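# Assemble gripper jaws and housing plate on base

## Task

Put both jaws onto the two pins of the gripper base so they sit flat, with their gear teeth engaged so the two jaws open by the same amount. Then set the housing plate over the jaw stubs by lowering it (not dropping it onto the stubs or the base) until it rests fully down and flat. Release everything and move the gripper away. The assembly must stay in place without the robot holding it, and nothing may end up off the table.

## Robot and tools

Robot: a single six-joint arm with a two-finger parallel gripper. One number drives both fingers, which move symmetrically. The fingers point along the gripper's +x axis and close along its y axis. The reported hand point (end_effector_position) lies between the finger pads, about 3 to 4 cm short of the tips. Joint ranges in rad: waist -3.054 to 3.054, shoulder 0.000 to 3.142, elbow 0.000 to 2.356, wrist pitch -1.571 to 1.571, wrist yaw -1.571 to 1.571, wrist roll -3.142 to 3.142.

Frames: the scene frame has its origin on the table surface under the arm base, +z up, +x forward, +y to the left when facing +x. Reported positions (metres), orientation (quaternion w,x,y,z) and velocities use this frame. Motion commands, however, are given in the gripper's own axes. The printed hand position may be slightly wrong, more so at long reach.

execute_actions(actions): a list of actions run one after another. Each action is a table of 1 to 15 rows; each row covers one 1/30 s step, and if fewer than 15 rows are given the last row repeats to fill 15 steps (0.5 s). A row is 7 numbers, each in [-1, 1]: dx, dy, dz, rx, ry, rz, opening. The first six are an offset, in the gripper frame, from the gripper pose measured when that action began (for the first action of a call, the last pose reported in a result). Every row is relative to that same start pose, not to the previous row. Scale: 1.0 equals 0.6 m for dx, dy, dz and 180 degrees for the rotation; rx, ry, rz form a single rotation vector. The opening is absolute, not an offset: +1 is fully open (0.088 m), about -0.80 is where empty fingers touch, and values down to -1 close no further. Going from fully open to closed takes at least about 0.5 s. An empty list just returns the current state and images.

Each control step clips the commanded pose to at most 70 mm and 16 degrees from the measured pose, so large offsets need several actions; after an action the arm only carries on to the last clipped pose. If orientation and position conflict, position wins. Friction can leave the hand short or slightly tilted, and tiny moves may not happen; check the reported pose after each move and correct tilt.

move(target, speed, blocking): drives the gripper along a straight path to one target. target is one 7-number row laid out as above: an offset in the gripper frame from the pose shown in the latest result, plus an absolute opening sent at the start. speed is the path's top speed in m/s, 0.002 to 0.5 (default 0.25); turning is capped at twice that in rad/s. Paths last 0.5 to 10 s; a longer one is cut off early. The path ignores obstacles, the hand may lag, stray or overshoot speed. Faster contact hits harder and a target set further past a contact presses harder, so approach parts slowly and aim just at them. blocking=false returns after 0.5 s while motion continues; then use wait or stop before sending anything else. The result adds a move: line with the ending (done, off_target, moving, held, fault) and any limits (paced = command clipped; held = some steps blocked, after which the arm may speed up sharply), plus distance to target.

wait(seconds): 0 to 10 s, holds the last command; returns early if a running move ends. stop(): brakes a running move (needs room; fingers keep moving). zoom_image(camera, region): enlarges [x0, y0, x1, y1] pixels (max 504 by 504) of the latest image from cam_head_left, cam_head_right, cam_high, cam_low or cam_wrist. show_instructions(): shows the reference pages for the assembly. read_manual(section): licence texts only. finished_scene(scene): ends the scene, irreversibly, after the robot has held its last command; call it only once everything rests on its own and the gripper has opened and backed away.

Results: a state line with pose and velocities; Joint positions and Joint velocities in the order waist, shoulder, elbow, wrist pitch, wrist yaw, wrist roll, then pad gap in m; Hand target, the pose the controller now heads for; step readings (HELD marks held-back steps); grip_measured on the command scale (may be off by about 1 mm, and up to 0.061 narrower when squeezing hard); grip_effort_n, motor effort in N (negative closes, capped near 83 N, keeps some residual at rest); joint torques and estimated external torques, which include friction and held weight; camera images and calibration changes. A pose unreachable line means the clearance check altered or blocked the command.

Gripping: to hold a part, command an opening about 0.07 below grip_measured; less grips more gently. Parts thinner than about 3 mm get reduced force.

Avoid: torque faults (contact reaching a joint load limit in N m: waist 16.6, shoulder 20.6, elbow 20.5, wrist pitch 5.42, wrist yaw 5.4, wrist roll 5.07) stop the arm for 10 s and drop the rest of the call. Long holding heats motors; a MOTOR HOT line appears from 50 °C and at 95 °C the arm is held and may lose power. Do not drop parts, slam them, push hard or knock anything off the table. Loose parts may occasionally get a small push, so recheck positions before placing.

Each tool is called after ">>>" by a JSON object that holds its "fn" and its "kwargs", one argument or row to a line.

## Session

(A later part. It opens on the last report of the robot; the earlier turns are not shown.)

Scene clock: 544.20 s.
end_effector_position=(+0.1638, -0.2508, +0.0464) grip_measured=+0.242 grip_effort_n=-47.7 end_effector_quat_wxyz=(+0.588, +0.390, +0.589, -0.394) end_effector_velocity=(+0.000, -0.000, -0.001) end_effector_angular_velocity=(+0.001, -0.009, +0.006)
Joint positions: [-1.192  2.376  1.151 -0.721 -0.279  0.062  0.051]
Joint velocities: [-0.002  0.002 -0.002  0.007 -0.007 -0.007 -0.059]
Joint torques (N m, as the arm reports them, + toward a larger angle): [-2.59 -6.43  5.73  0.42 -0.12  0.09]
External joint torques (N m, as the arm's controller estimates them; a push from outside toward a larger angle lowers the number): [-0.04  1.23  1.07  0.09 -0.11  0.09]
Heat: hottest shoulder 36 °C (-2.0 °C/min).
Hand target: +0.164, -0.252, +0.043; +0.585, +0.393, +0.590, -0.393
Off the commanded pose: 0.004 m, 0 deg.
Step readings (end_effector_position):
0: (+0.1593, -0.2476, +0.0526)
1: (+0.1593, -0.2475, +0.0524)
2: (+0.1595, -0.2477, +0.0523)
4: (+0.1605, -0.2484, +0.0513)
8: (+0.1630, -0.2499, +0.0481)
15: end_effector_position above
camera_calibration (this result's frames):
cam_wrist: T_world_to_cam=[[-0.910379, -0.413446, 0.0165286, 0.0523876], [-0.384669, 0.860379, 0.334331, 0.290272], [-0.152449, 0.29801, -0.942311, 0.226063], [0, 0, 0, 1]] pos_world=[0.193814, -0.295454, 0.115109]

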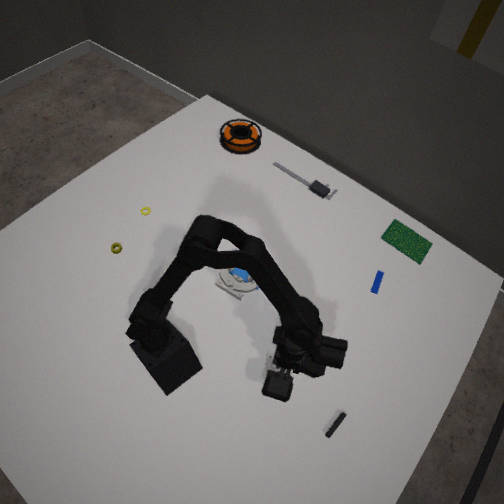

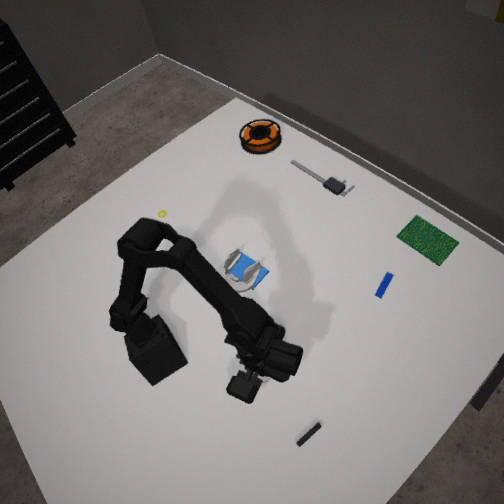

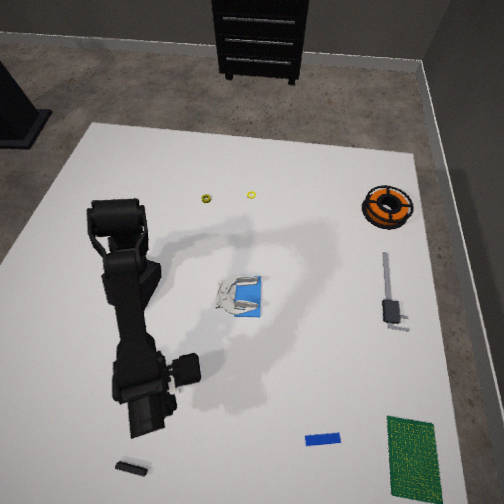

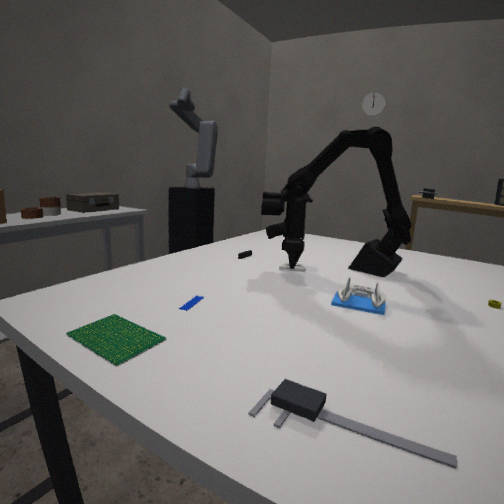

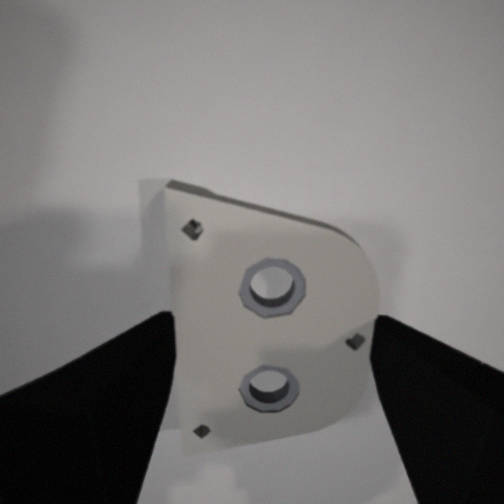

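>>> {"fn": "execute_actions", "kwargs": {
  "actions": []
}}

>>> {"fn": "zoom_image", "kwargs": {
  "camera": "cam_wrist",
  "region": [130, 170, 430, 470]
}}

>>> {"fn": "zoom_image", "kwargs": {
  "camera": "cam_low",
  "region": [265, 240, 325, 285]
}}

Scene clock: 546.30 s.
end_effector_position=(+0.1638, -0.2508, +0.0464) grip_measured=+0.190 grip_effort_n=-83.5 end_effector_quat_wxyz=(+0.588, +0.390, +0.589, -0.394) end_effector_velocity=(-0.001, +0.005, +0.002) end_effector_angular_velocity=(+0.018, -0.000, +0.000)
Joint positions: [-1.192  2.376  1.151 -0.721 -0.279  0.062  0.048]
Joint velocities: [-0.002 -0.007 -0.002 -0.022 -0.007 -0.007 -0.   ]
Joint torques (N m, as the arm reports them, + toward a larger angle): [-2.58 -6.44  5.72  0.45 -0.12  0.11]
External joint torques (N m, as the arm's controller estimates them; a push from outside toward a larger angle lowers the number): [-0.03  1.21  1.16  0.16 -0.11  0.11]
Heat: hottest shoulder 36 °C (-2.0 °C/min).
Hand target: +0.164, -0.252, +0.043; +0.585, +0.393, +0.590, -0.393
Off the commanded pose: 0.004 m, 0 deg.
camera_calibration (this result's frames):
cam_wrist: T_world_to_cam=[[-0.910379, -0.413446, 0.0165286, 0.0523876], [-0.384669, 0.860379, 0.334331, 0.290272], [-0.152449, 0.29801, -0.942311, 0.226063], [0, 0, 0, 1]] pos_world=[0.193814, -0.295454, 0.115109]

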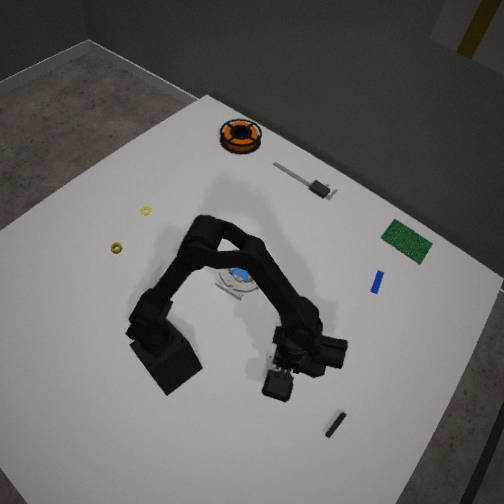

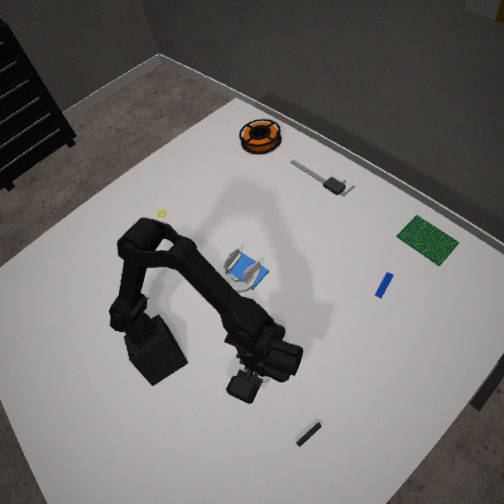

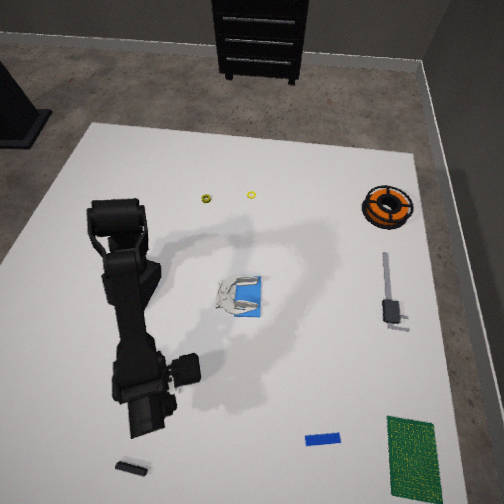

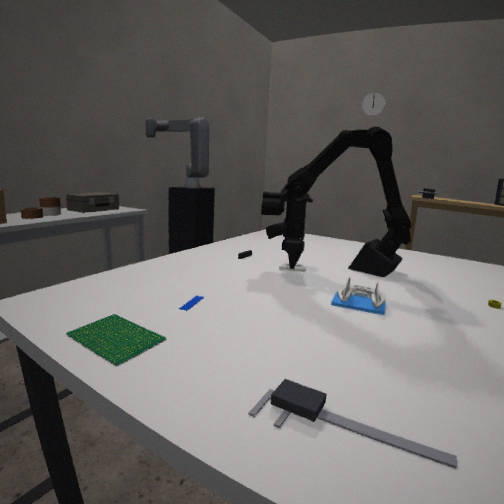

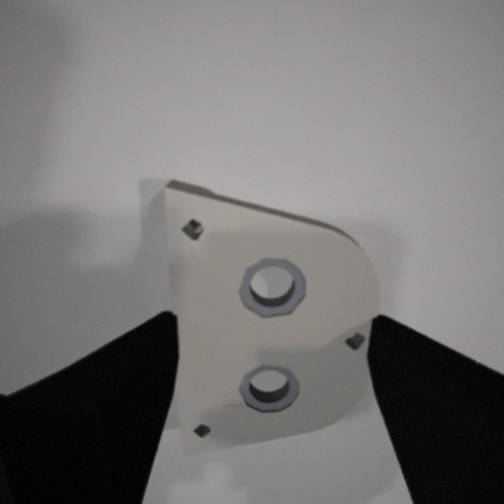

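Region (130, 170, 430, 470) of cam_wrist's 504x504 image, scaled by 1.680, with more detail than that image has.

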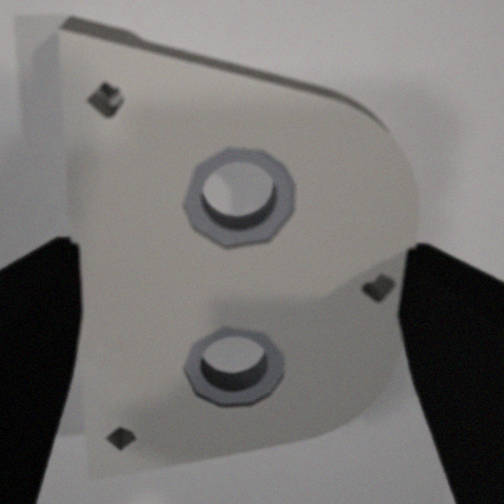

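Region (265, 240, 325, 285) of cam_low's 504x504 image, scaled by 8.400, with more detail than that image has; it fills the top 378 rows of this view, and the rest is white.

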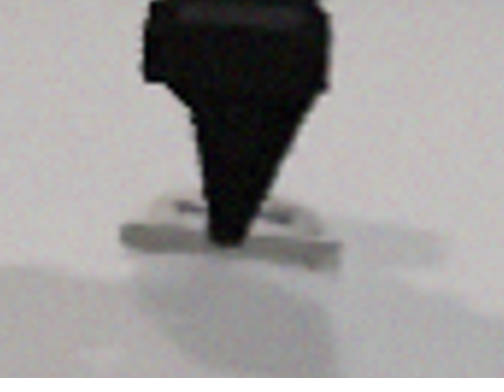

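>>> {"fn": "execute_actions", "kwargs": {
  "actions": [
    [[0.0017,0,0.003,0,-0.0005,0,0.12],[-0.005,0,0.005,0,-0.003,0,0.12],[-0.0133,0,0.006,0,-0.0054,0,0.12],[-0.0178,0,0.006,-0.0056,-0.006,0,0.12],[-0.0223,0,0.006,-0.0167,-0.0065,0,0.12],[-0.0268,0.0009,0.0051,-0.0333,-0.007,0,0.12],[-0.0313,0.0037,0.0018,-0.0544,-0.0075,-0.0002,0.12],[-0.0358,0.0084,-0.0033,-0.0756,-0.008,-0.0004,0.12],[-0.0403,0.0149,-0.0103,-0.0967,-0.008,-0.0006,0.12],[-0.0448,0.0233,-0.0191,-0.1178,-0.008,-0.0008,0.12],[-0.0493,0.0322,-0.0284,-0.1389,-0.008,-0.0009,0.12],[-0.0538,0.0411,-0.0377,-0.16,-0.008,-0.001,0.12],[-0.0583,0.0499,-0.0465,-0.1811,-0.008,-0.0012,0.12],[-0.0628,0.0588,-0.0553,-0.2022,-0.008,-0.0013,0.12],[-0.0673,0.0676,-0.0641,-0.2233,-0.008,-0.0014,0.12]],
    [[-0.0268,0.0493,-0.0111,-0.0844,-0.0072,-0.0034,0.12],[-0.0313,0.0613,-0.0145,-0.1056,-0.0072,-0.0035,0.12],[-0.0358,0.0733,-0.018,-0.1267,-0.0072,-0.0036,0.12],[-0.0403,0.0853,-0.0214,-0.1478,-0.0072,-0.0037,0.12],[-0.0448,0.0973,-0.0248,-0.1689,-0.0072,-0.0038,0.12],[-0.0493,0.1093,-0.0283,-0.19,-0.0072,-0.0039,0.12],[-0.0538,0.1213,-0.0317,-0.2111,-0.0072,-0.004,0.12],[-0.0583,0.1333,-0.0351,-0.2322,-0.0072,-0.0041,0.12],[-0.0628,0.1453,-0.0386,-0.2533,-0.0071,-0.0042,0.12],[-0.0673,0.1573,-0.042,-0.2744,-0.0071,-0.0043,0.12],[-0.0708,0.1693,-0.0454,-0.2956,-0.0071,-0.0044,0.12],[-0.073,0.1813,-0.0489,-0.3167,-0.007,-0.0045,0.12],[-0.074,0.1933,-0.0523,-0.3378,-0.007,-0.0046,0.12],[-0.074,0.2053,-0.0557,-0.3589,-0.007,-0.0047,0.12],[-0.074,0.2173,-0.0592,-0.38,-0.007,-0.0047,0.12]],
    [[-0.009,0.0385,0.0355,-0.0844,-0.0035,-0.0065,0.12],[-0.009,0.0479,0.0437,-0.1056,-0.0034,-0.0064,0.12],[-0.009,0.0573,0.0519,-0.1267,-0.0033,-0.0063,0.12],[-0.009,0.0667,0.0601,-0.1478,-0.0032,-0.0062,0.12],[-0.009,0.0761,0.0683,-0.1689,-0.0031,-0.0061,0.12],[-0.009,0.0855,0.0765,-0.19,-0.003,-0.006,0.12],[-0.009,0.095,0.0847,-0.2111,-0.0029,-0.0059,0.12],[-0.009,0.1044,0.0929,-0.2322,-0.0028,-0.0058,0.12],[-0.009,0.1138,0.101,-0.2533,-0.0027,-0.0057,0.12],[-0.009,0.1232,0.1092,-0.2744,-0.0026,-0.0056,0.12],[-0.009,0.1311,0.1161,-0.2956,-0.0025,-0.0055,0.12],[-0.009,0.1374,0.1216,-0.3167,-0.0024,-0.0054,0.12],[-0.009,0.142,0.1256,-0.3344,-0.0023,-0.0053,0.12],[-0.009,0.145,0.1282,-0.3483,-0.0021,-0.0052,0.12],[-0.009,0.1463,0.1294,-0.3567,-0.002,-0.005,0.12]]
  ]
}}

Scene clock: 573.20 s.
end_effector_position=(+0.2631, -0.0194, +0.1139) grip_measured=+0.190 grip_effort_n=-83.5 end_effector_quat_wxyz=(+0.546, -0.465, +0.555, +0.422) end_effector_velocity=(+0.013, +0.118, -0.025) end_effector_angular_velocity=(+0.031, +0.176, +1.380)
Joint positions: [-0.523  1.658  0.955 -0.931 -0.415 -1.751  0.048]
Joint velocities: [ 0.413 -0.12  -0.002 -0.066 -0.051 -0.989 -0.   ]
Joint torques (N m, as the arm reports them, + toward a larger angle): [-3.82 -6.11  5.92  0.12 -0.08 -0.13]
External joint torques (N m, as the arm's controller estimates them; a push from outside toward a larger angle lowers the number): [-0.35 -1.79  1.11 -0.19 -0.13 -0.13]
External joint torques at the end of the 1st action: [ 0.09 -2.5  -0.64 -0.22 -0.12 -0.13]
External joint torques at the end of the 2nd action: [ 0.05 -1.85 -0.74 -0.22 -0.1  -0.14]
Heat: hottest shoulder 37 °C (+1.0 °C/min).
Hand target: +0.267, -0.011, +0.116; +0.519, -0.498, +0.528, +0.452
Off the commanded pose: 0.010 m, 7 deg.
Step readings (end_effector_position; steps 1 to 15: 1st action; 16 to 30: 2nd action; 31 to 45: 3rd action):
0: (+0.1638, -0.2508, +0.0464)
1: (+0.1638, -0.2508, +0.0464)
2: (+0.1638, -0.2508, +0.0464)
4: (+0.1637, -0.2510, +0.0470)
8: (+0.1623, -0.2485, +0.0526)
15: (+0.1784, -0.2225, +0.0772)
16: (+0.1817, -0.2158, +0.0799)
17: (+0.1848, -0.2092, +0.0826)
19: (+0.1913, -0.1956, +0.0886)
23: (+0.2041, -0.1686, +0.1008)
30: (+0.2248, -0.1201, +0.1160)
31: (+0.2279, -0.1132, +0.1169)
32: (+0.2310, -0.1064, +0.1174)
34: (+0.2379, -0.0922, +0.1183)
38: (+0.2500, -0.0636, +0.1185)
45: end_effector_position above
camera_calibration (this result's frames):
cam_wrist: T_world_to_cam=[[0.982358, -0.180776, 0.0478758, -0.259681], [-0.185288, -0.906241, 0.379994, 0.014854], [-0.0253067, -0.382161, -0.923749, 0.187061], [0, 0, 0, 1]] pos_world=[0.262586, 0.0380046, 0.179585]

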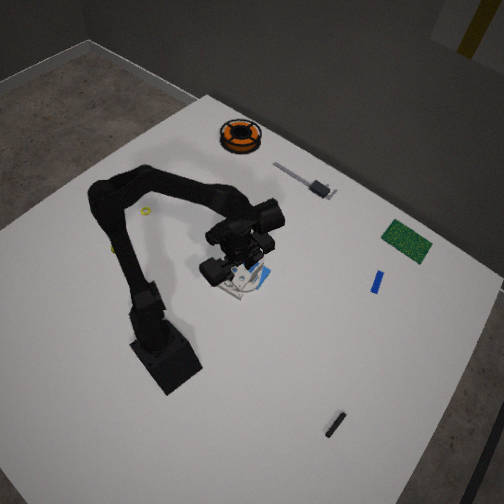

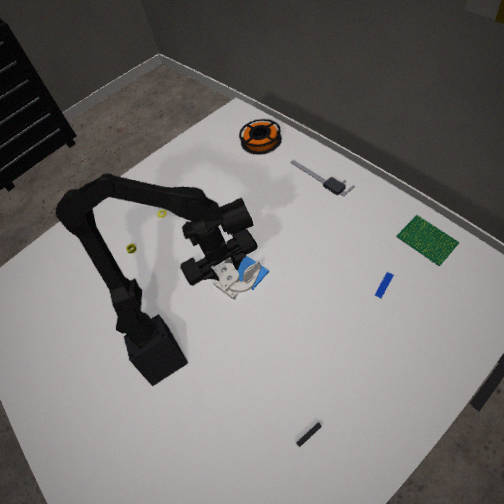

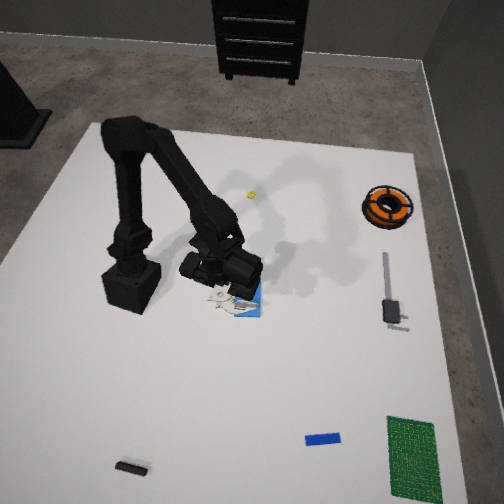

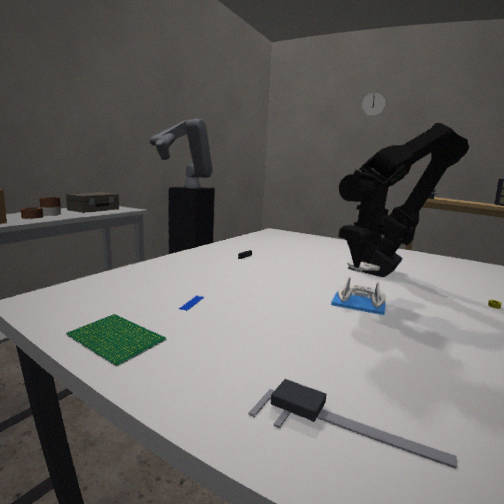

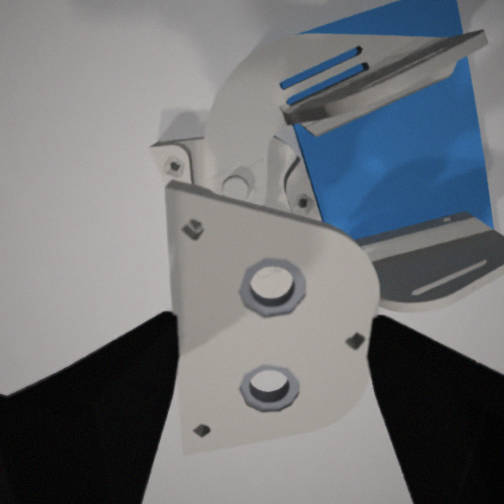

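>>> {"fn": "execute_actions", "kwargs": {
  "actions": []
}}

Scene clock: 574.20 s.
end_effector_position=(+0.2638, -0.0132, +0.1123) grip_measured=+0.190 grip_effort_n=-83.5 end_effector_quat_wxyz=(+0.520, -0.490, +0.534, +0.453) end_effector_velocity=(-0.003, +0.000, -0.000) end_effector_angular_velocity=(+0.011, +0.004, -0.019)
Joint positions: [-0.5    1.652  0.955 -0.934 -0.416 -1.833  0.048]
Joint velocities: [-0.007 -0.002 -0.007 -0.007 -0.007  0.007  0.   ]
Joint torques (N m, as the arm reports them, + toward a larger angle): [-2.93 -6.64  6.07  0.08 -0.09 -0.14]
External joint torques (N m, as the arm's controller estimates them; a push from outside toward a larger angle lowers the number): [-0.08 -1.96  1.27 -0.18 -0.07 -0.14]
Heat: hottest shoulder 37 °C (+0.0 °C/min).
Hand target: +0.267, -0.011, +0.116; +0.519, -0.498, +0.528, +0.452
Off the commanded pose: 0.006 m, 1 deg.
camera_calibration (this result's frames):
cam_wrist: T_world_to_cam=[[0.996283, -0.0782884, 0.0359378, -0.26014], [-0.0860841, -0.92023, 0.381795, -0.00531087], [0.00318098, -0.383469, -0.923548, 0.180394], [0, 0, 0, 1]] pos_world=[0.258142, 0.0439224, 0.177979]

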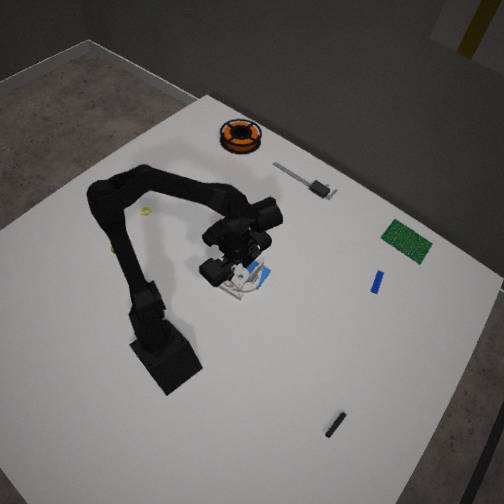

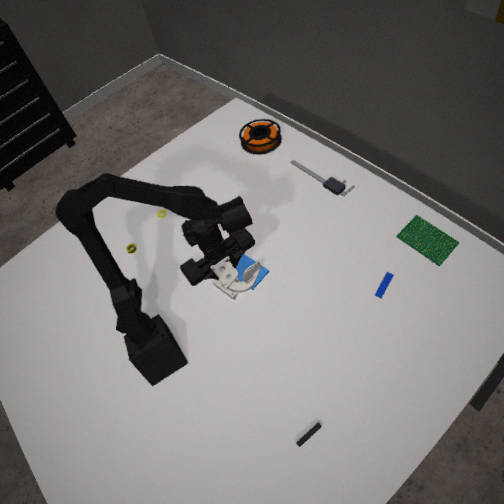

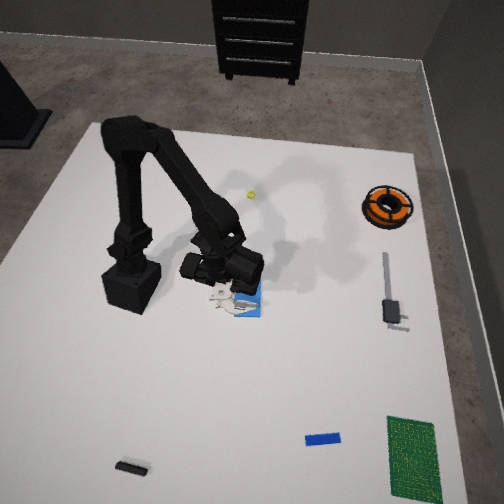

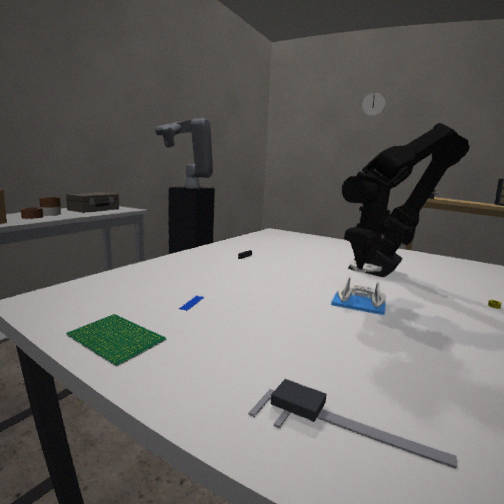

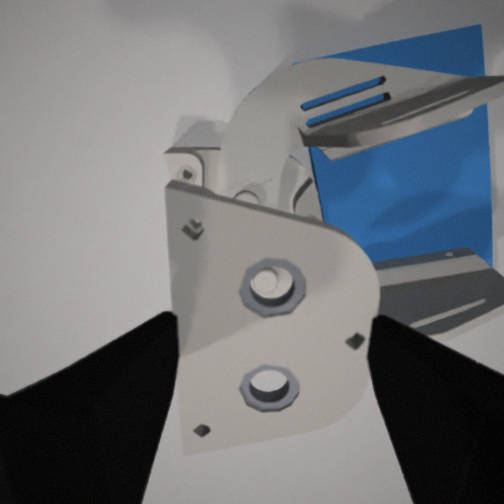

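>>> {"fn": "zoom_image", "kwargs": {
  "camera": "cam_wrist",
  "region": [150, 130, 350, 330]
}}

Region (150, 130, 350, 330) of cam_wrist's 504x504 image, scaled by 2.520, with more detail than that image has.

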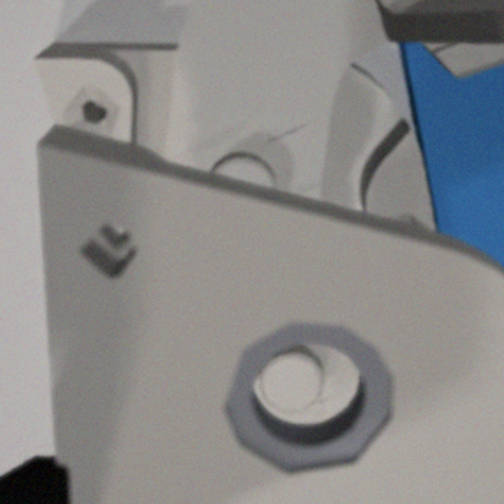

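>>> {"fn": "execute_actions", "kwargs": {
  "actions": [
    [[-0.003,-0.003,0.004,-0.004,-0.001,-0.002,0.12],[0.001,0,0.0042,-0.01,-0.0025,0,0.12],[0.005,0.003,0.0045,-0.019,-0.004,0.002,0.12],[0.009,0.0055,0.005,-0.029,-0.006,0.004,0.12],[0.014,0.007,0.0056,-0.039,-0.008,0.0055,0.12],[0.0195,0.0076,0.0062,-0.049,-0.01,0.0065,0.12],[0.0255,0.0081,0.0068,-0.058,-0.012,0.0073,0.12],[0.0315,0.0085,0.0074,-0.066,-0.014,0.0081,0.12],[0.0375,0.0089,0.008,-0.0715,-0.0157,0.0088,0.12],[0.043,0.0093,0.0085,-0.0745,-0.0171,0.0094,0.12],[0.048,0.0096,0.0089,-0.0757,-0.0182,0.0099,0.12],[0.0525,0.0099,0.0093,-0.0757,-0.0191,0.0103,0.12],[0.0558,0.0101,0.0096,-0.0757,-0.0197,0.0106,0.12],[0.058,0.0102,0.0097,-0.0757,-0.02,0.0108,0.12],[0.0588,0.0103,0.0098,-0.0757,-0.0201,0.0109,0.12]]
  ]
}}

Scene clock: 586.60 s.
end_effector_position=(+0.2616, -0.0088, +0.0855) grip_measured=+0.190 grip_effort_n=-83.5 end_effector_quat_wxyz=(-0.469, +0.530, -0.469, -0.528) end_effector_velocity=(-0.013, +0.009, -0.061) end_effector_angular_velocity=(+0.096, +0.092, +0.073)
Joint positions: [-0.464  1.706  0.902 -0.849 -0.459 -2.042  0.048]
Joint velocities: [ 0.085  0.139 -0.105  0.154 -0.066 -0.037 -0.   ]
Joint torques (N m, as the arm reports them, + toward a larger angle): [-3.07 -4.38  4.22  0.34 -0.16 -0.14]
External joint torques (N m, as the arm's controller estimates them; a push from outside toward a larger angle lowers the number): [-0.09  0.92 -0.56  0.13 -0.09 -0.14]
Heat: hottest shoulder 37 °C (+1.0 °C/min).
Hand target: +0.259, -0.008, +0.077; -0.467, +0.524, -0.468, -0.537
Off the commanded pose: 0.009 m, 1 deg.
Step readings (end_effector_position):
0: (+0.2638, -0.0132, +0.1123)
1: (+0.2638, -0.0132, +0.1123)
2: (+0.2638, -0.0130, +0.1122)
4: (+0.2640, -0.0121, +0.1120)
8: (+0.2646, -0.0100, +0.1072)
15: end_effector_position above
camera_calibration (this result's frames):
cam_wrist: T_world_to_cam=[[0.988387, 0.151434, 0.0126245, -0.250591], [0.138367, -0.931209, 0.337202, -0.0462267], [0.06282, -0.331539, -0.941348, 0.143762], [0, 0, 0, 1]] pos_world=[0.245046, 0.0425642, 0.154082]

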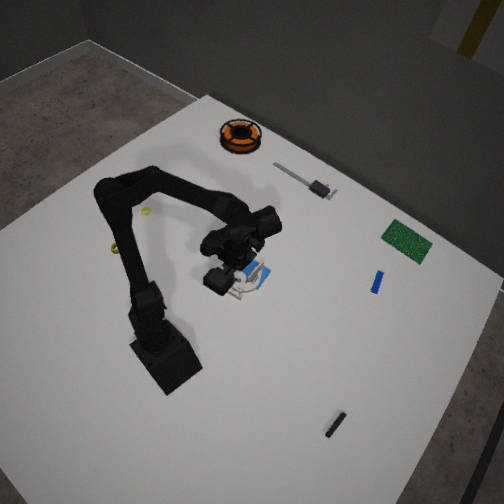

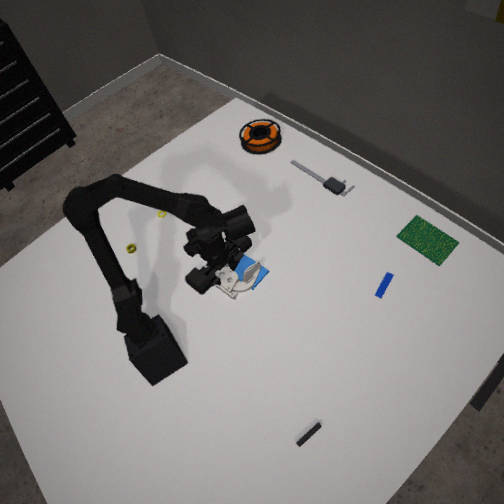

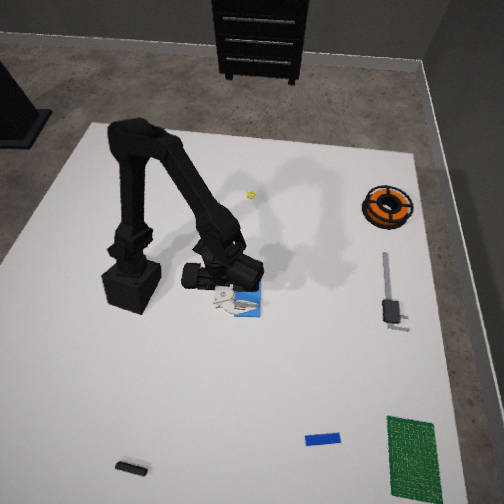

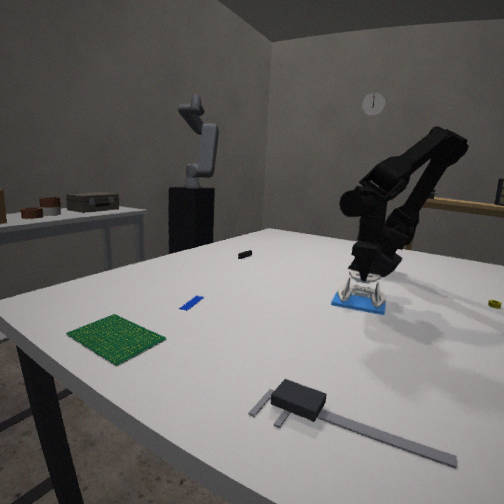

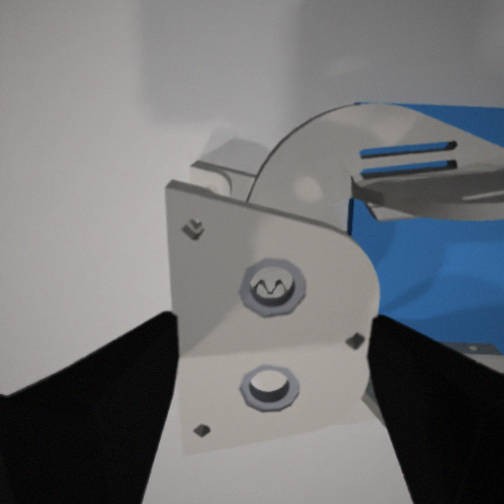

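>>> {"fn": "execute_actions", "kwargs": {
  "actions": []
}}

>>> {"fn": "zoom_image", "kwargs": {
  "camera": "cam_wrist",
  "region": [150, 140, 390, 330]
}}

Scene clock: 587.67 s.
end_effector_position=(+0.2623, -0.0088, +0.0820) grip_measured=+0.190 grip_effort_n=-83.5 end_effector_quat_wxyz=(-0.468, +0.532, -0.466, -0.531) end_effector_velocity=(-0.000, +0.001, +0.001) end_effector_angular_velocity=(+0.007, -0.002, +0.004)
Joint positions: [-0.459  1.714  0.896 -0.833 -0.462 -2.044  0.048]
Joint velocities: [-0.002 -0.002  0.002 -0.007 -0.007 -0.007  0.   ]
Joint torques (N m, as the arm reports them, + toward a larger angle): [-2.98 -4.02  3.97  0.31 -0.16 -0.14]
External joint torques (N m, as the arm's controller estimates them; a push from outside toward a larger angle lowers the number): [-0.08  0.95 -0.62  0.07 -0.11 -0.14]
Heat: hottest shoulder 37 °C (+1.0 °C/min).
Hand target: +0.259, -0.009, +0.077; -0.467, +0.525, -0.468, -0.537
Off the commanded pose: 0.006 m, 1 deg.
camera_calibration (this result's frames):
cam_wrist: T_world_to_cam=[[0.987171, 0.159039, 0.0141329, -0.250992], [0.145235, -0.931198, 0.334331, -0.046723], [0.0663321, -0.32799, -0.94235, 0.139602], [0, 0, 0, 1]] pos_world=[0.245298, 0.042197, 0.150722]

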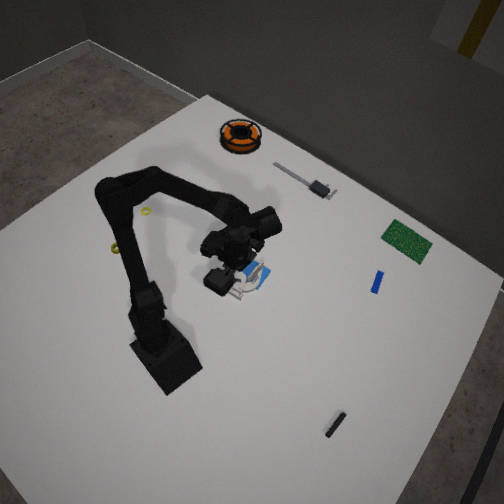

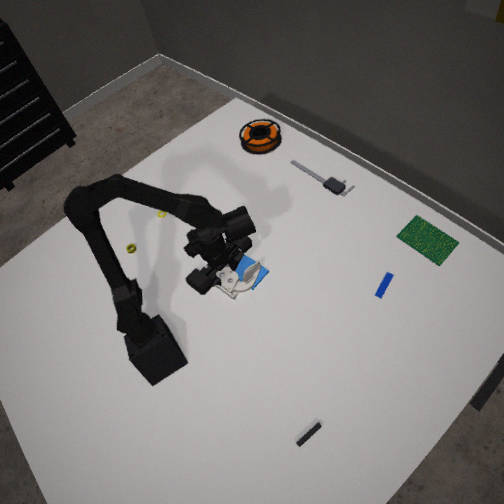

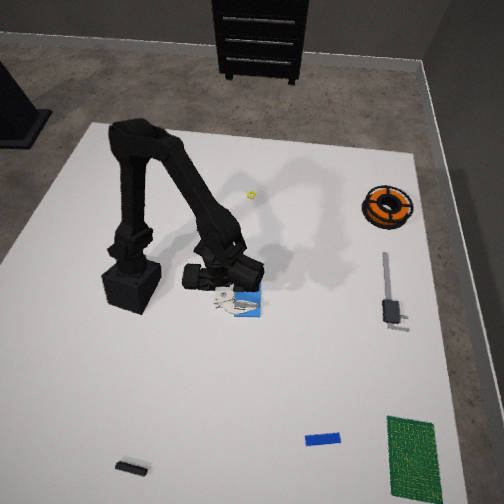

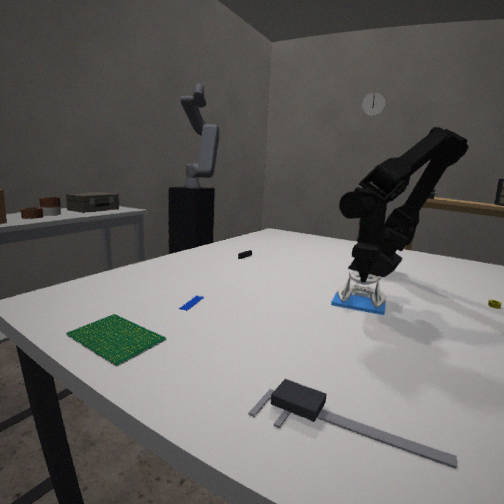

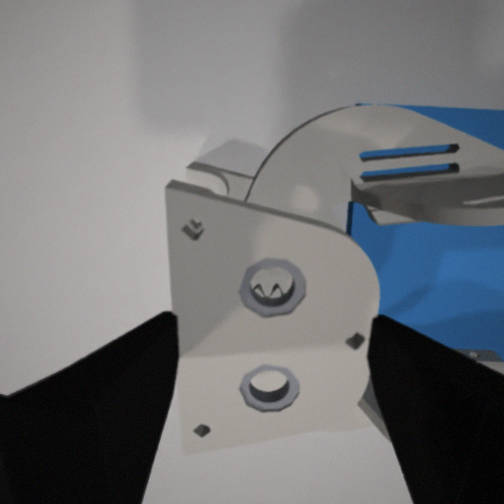

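Region (150, 140, 390, 330) of cam_wrist's 504x504 image, scaled by 2.100, with more detail than that image has; it fills the top 399 rows of this view, and the rest is white.

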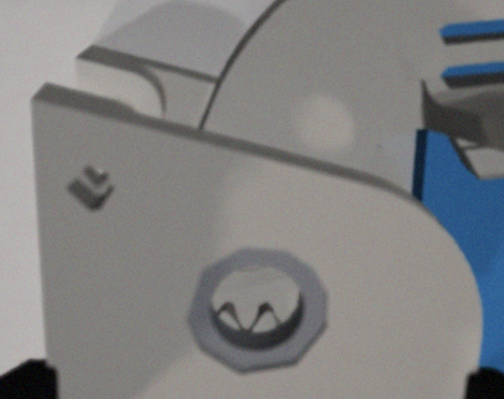

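>>> {"fn": "zoom_image", "kwargs": {
  "camera": "cam_wrist",
  "region": [155, 150, 235, 210]
}}

Region (155, 150, 235, 210) of cam_wrist's 504x504 image, scaled by 6.300, with more detail than that image has; it fills the top 378 rows of this view, and the rest is white.

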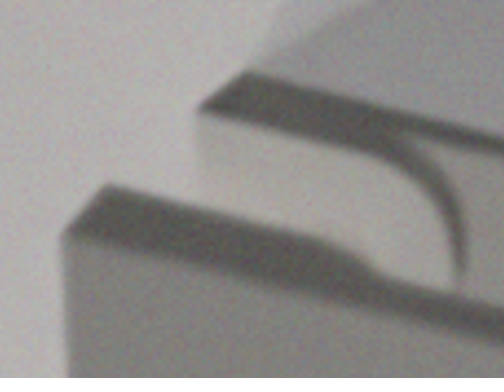

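>>> {"fn": "zoom_image", "kwargs": {
  "camera": "cam_high",
  "region": [200, 270, 270, 325]
}}

>>> {"fn": "zoom_image", "kwargs": {
  "camera": "cam_head_right",
  "region": [200, 250, 280, 310]
}}

>>> {"fn": "zoom_image", "kwargs": {
  "camera": "cam_low",
  "region": [325, 260, 400, 320]
}}

Region (200, 270, 270, 325) of cam_high's 504x504 image, scaled by 7.200, with more detail than that image has; it fills the top 396 rows of this view, and the rest is white.

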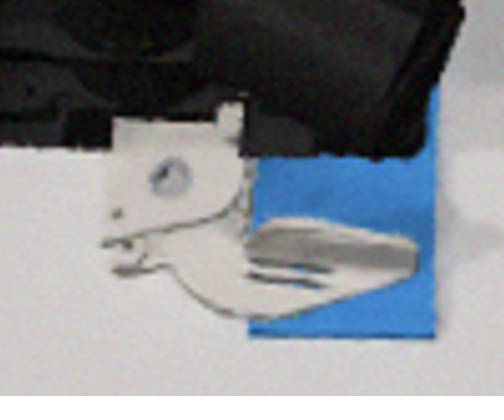

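Region (200, 250, 280, 310) of cam_head_right's 504x504 image, scaled by 6.300, with more detail than that image has; it fills the top 378 rows of this view, and the rest is white.

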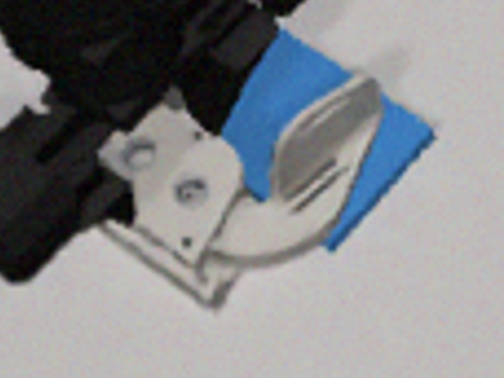

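Region (325, 260, 400, 320) of cam_low's 504x504 image, scaled by 6.720, with more detail than that image has; it fills the top 403 rows of this view, and the rest is white.

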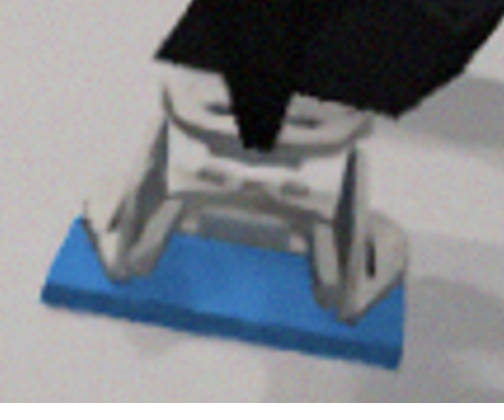

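>>> {"fn": "execute_actions", "kwargs": {
  "actions": [
    [[0.0094,0.0055,0.001,0.001,-0.0038,0.005,0.12],[0.0104,0.0056,0.001,0.002,-0.0038,0.0044,0.12],[0.0118,0.0057,0.001,0.003,-0.0038,0.0036,0.12],[0.0136,0.0059,0.0011,0.0035,-0.0038,0.0025,0.12],[0.0156,0.0061,0.0011,0.0035,-0.0038,0.0014,0.12],[0.0178,0.0063,0.0011,0.0035,-0.0038,0.0001,0.12],[0.02,0.0065,0.0012,0.0035,-0.0038,-0.0011,0.12],[0.022,0.0067,0.0012,0.0035,-0.0038,-0.0023,0.12],[0.024,0.0069,0.0012,0.0035,-0.0038,-0.0034,0.12],[0.0258,0.0071,0.0013,0.0035,-0.0038,-0.0045,0.12],[0.0272,0.0072,0.0013,0.0035,-0.0038,-0.0053,0.12],[0.0282,0.0073,0.0013,0.0035,-0.0038,-0.0059,0.12],[0.0288,0.0074,0.0013,0.0035,-0.0038,-0.0062,0.12]]
  ]
}}

Scene clock: 612.10 s.
end_effector_position=(+0.2610, -0.0090, +0.0695) grip_measured=+0.190 grip_effort_n=-83.5 end_effector_quat_wxyz=(-0.477, +0.537, -0.459, -0.524) end_effector_velocity=(-0.005, +0.004, -0.011) end_effector_angular_velocity=(+0.032, -0.019, +0.006)
Joint positions: [-0.448  1.716  0.84  -0.743 -0.478 -2.016  0.048]
Joint velocities: [ 0.007 -0.002 -0.056  0.066 -0.037  0.007 -0.   ]
Joint torques (N m, as the arm reports them, + toward a larger angle): [-2.97 -4.4   4.02  0.38 -0.19  0.1 ]
External joint torques (N m, as the arm's controller estimates them; a push from outside toward a larger angle lowers the number): [-0.08  0.56 -0.48  0.11 -0.12  0.1 ]
Heat: hottest shoulder 34 °C (-2.0 °C/min).
Hand target: +0.258, -0.009, +0.065; -0.479, +0.530, -0.461, -0.527
Off the commanded pose: 0.006 m, 1 deg.
Step readings (end_effector_position):
0: (+0.2623, -0.0088, +0.0820)
1: (+0.2623, -0.0087, +0.0819)
2: (+0.2625, -0.0088, +0.0817)
4: (+0.2631, -0.0089, +0.0809)
8: (+0.2625, -0.0091, +0.0766)
15: end_effector_position above
camera_calibration (this result's frames):
cam_wrist: T_world_to_cam=[[0.986874, 0.155918, 0.0420676, -0.251328], [0.133365, -0.933746, 0.332162, -0.0393232], [0.0910705, -0.322192, -0.942284, 0.121359], [0, 0, 0, 1]] pos_world=[0.242221, 0.0415696, 0.13799]

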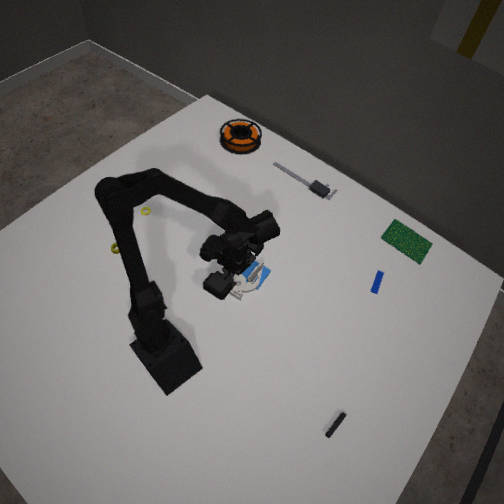

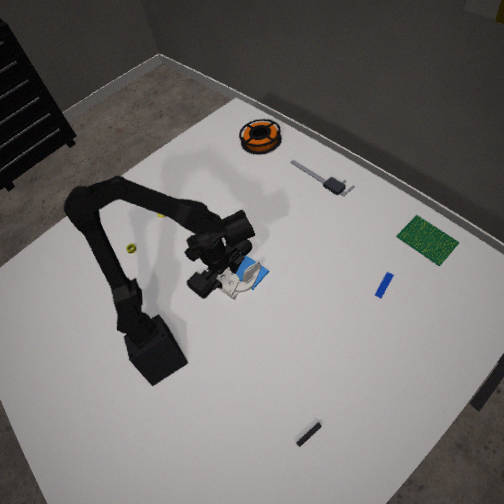

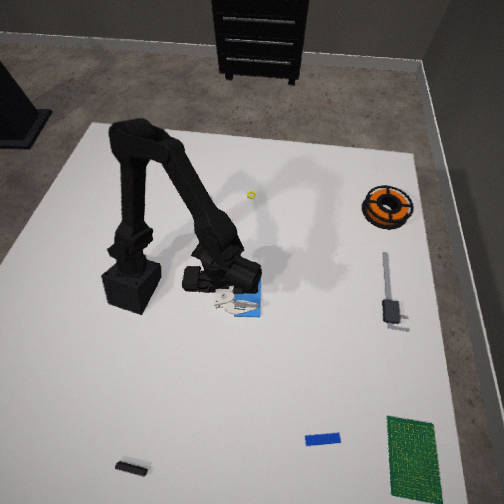

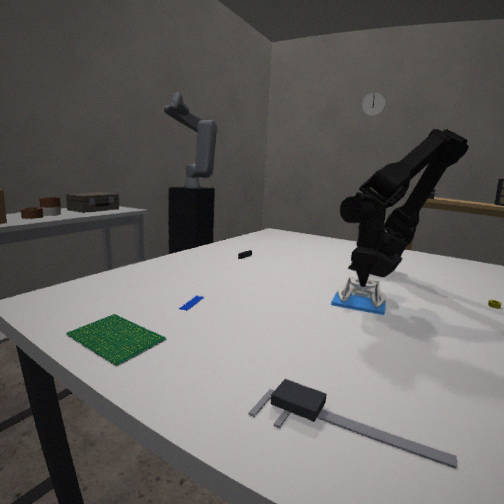

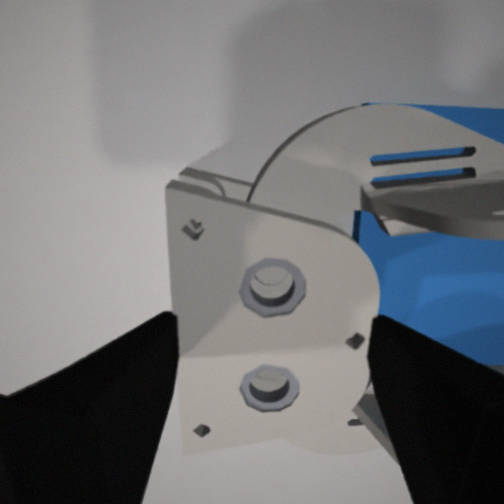

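>>> {"fn": "execute_actions", "kwargs": {
  "actions": []
}}

>>> {"fn": "zoom_image", "kwargs": {
  "camera": "cam_wrist",
  "region": [155, 150, 235, 210]
}}

>>> {"fn": "zoom_image", "kwargs": {
  "camera": "cam_wrist",
  "region": [230, 250, 315, 325]
}}

>>> {"fn": "zoom_image", "kwargs": {
  "camera": "cam_wrist",
  "region": [230, 350, 315, 425]
}}

Scene clock: 613.47 s.
end_effector_position=(+0.2614, -0.0092, +0.0689) grip_measured=+0.190 grip_effort_n=-83.5 end_effector_quat_wxyz=(-0.477, +0.538, -0.458, -0.523) end_effector_velocity=(+0.003, -0.001, +0.002) end_effector_angular_velocity=(+0.003, -0.016, +0.006)
Joint positions: [-0.447  1.716  0.837 -0.735 -0.479 -2.014  0.048]
Joint velocities: [-0.007 -0.002  0.002  0.007 -0.007 -0.007 -0.   ]
Joint torques (N m, as the arm reports them, + toward a larger angle): [-2.93 -4.4   3.86  0.36 -0.17  0.1 ]
External joint torques (N m, as the arm's controller estimates them; a push from outside toward a larger angle lowers the number): [-0.02  0.55 -0.68  0.06 -0.11  0.1 ]
Heat: hottest shoulder 34 °C (-2.0 °C/min).
Hand target: +0.258, -0.009, +0.065; -0.478, +0.530, -0.461, -0.527
Off the commanded pose: 0.005 m, 1 deg.
camera_calibration (this result's frames):
cam_wrist: T_world_to_cam=[[0.986658, 0.156251, 0.0457361, -0.251844], [0.132439, -0.933684, 0.332707, -0.0391114], [0.0946887, -0.32221, -0.941921, 0.119738], [0, 0, 0, 1]] pos_world=[0.242326, 0.0414139, 0.137315]

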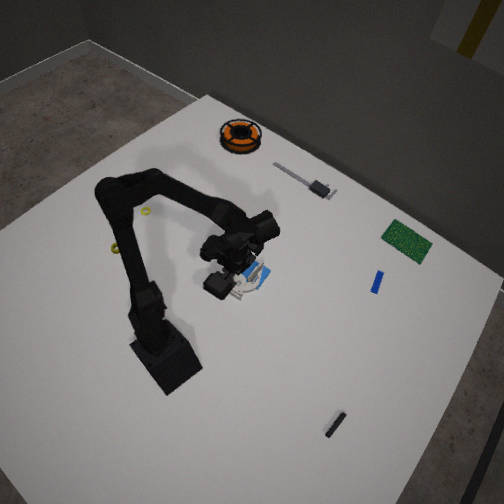

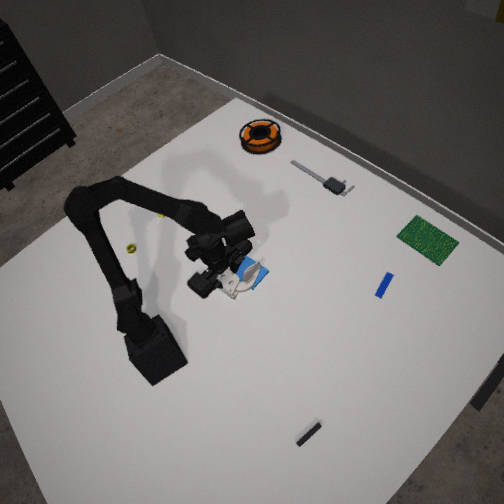

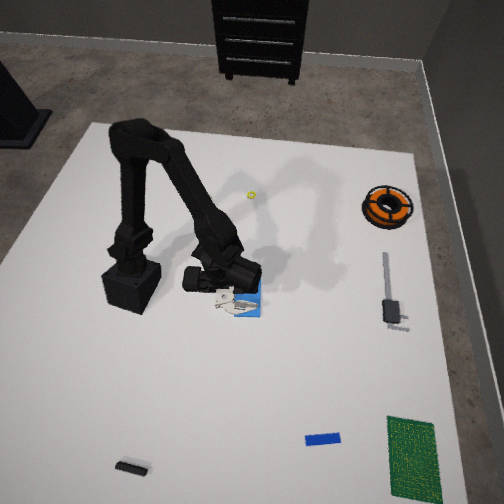

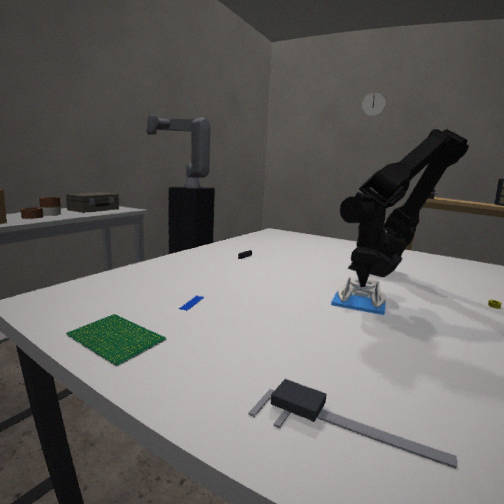

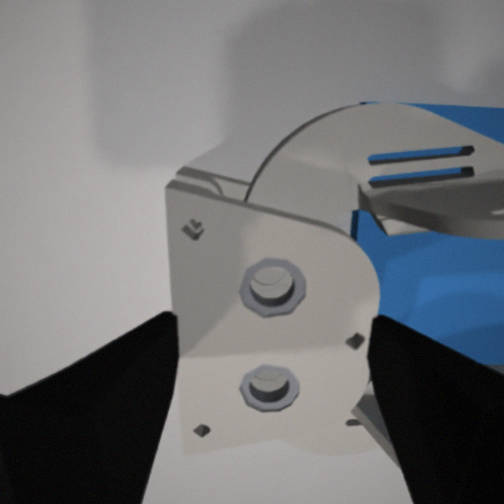

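Region (155, 150, 235, 210) of cam_wrist's 504x504 image, scaled by 6.300, with more detail than that image has; it fills the top 378 rows of this view, and the rest is white.

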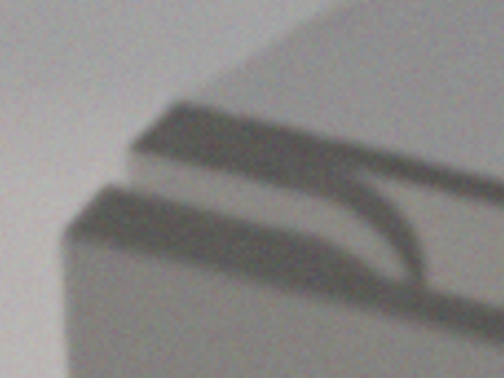

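Region (230, 250, 315, 325) of cam_wrist's 504x504 image, scaled by 5.929, with more detail than that image has; it fills the top 445 rows of this view, and the rest is white.

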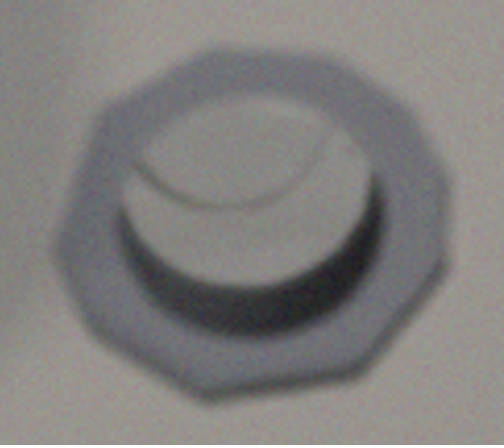

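Region (230, 350, 315, 425) of cam_wrist's 504x504 image, scaled by 5.929, with more detail than that image has; it fills the top 445 rows of this view, and the rest is white.

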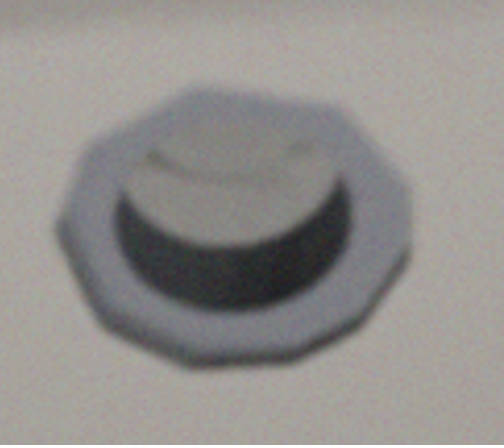

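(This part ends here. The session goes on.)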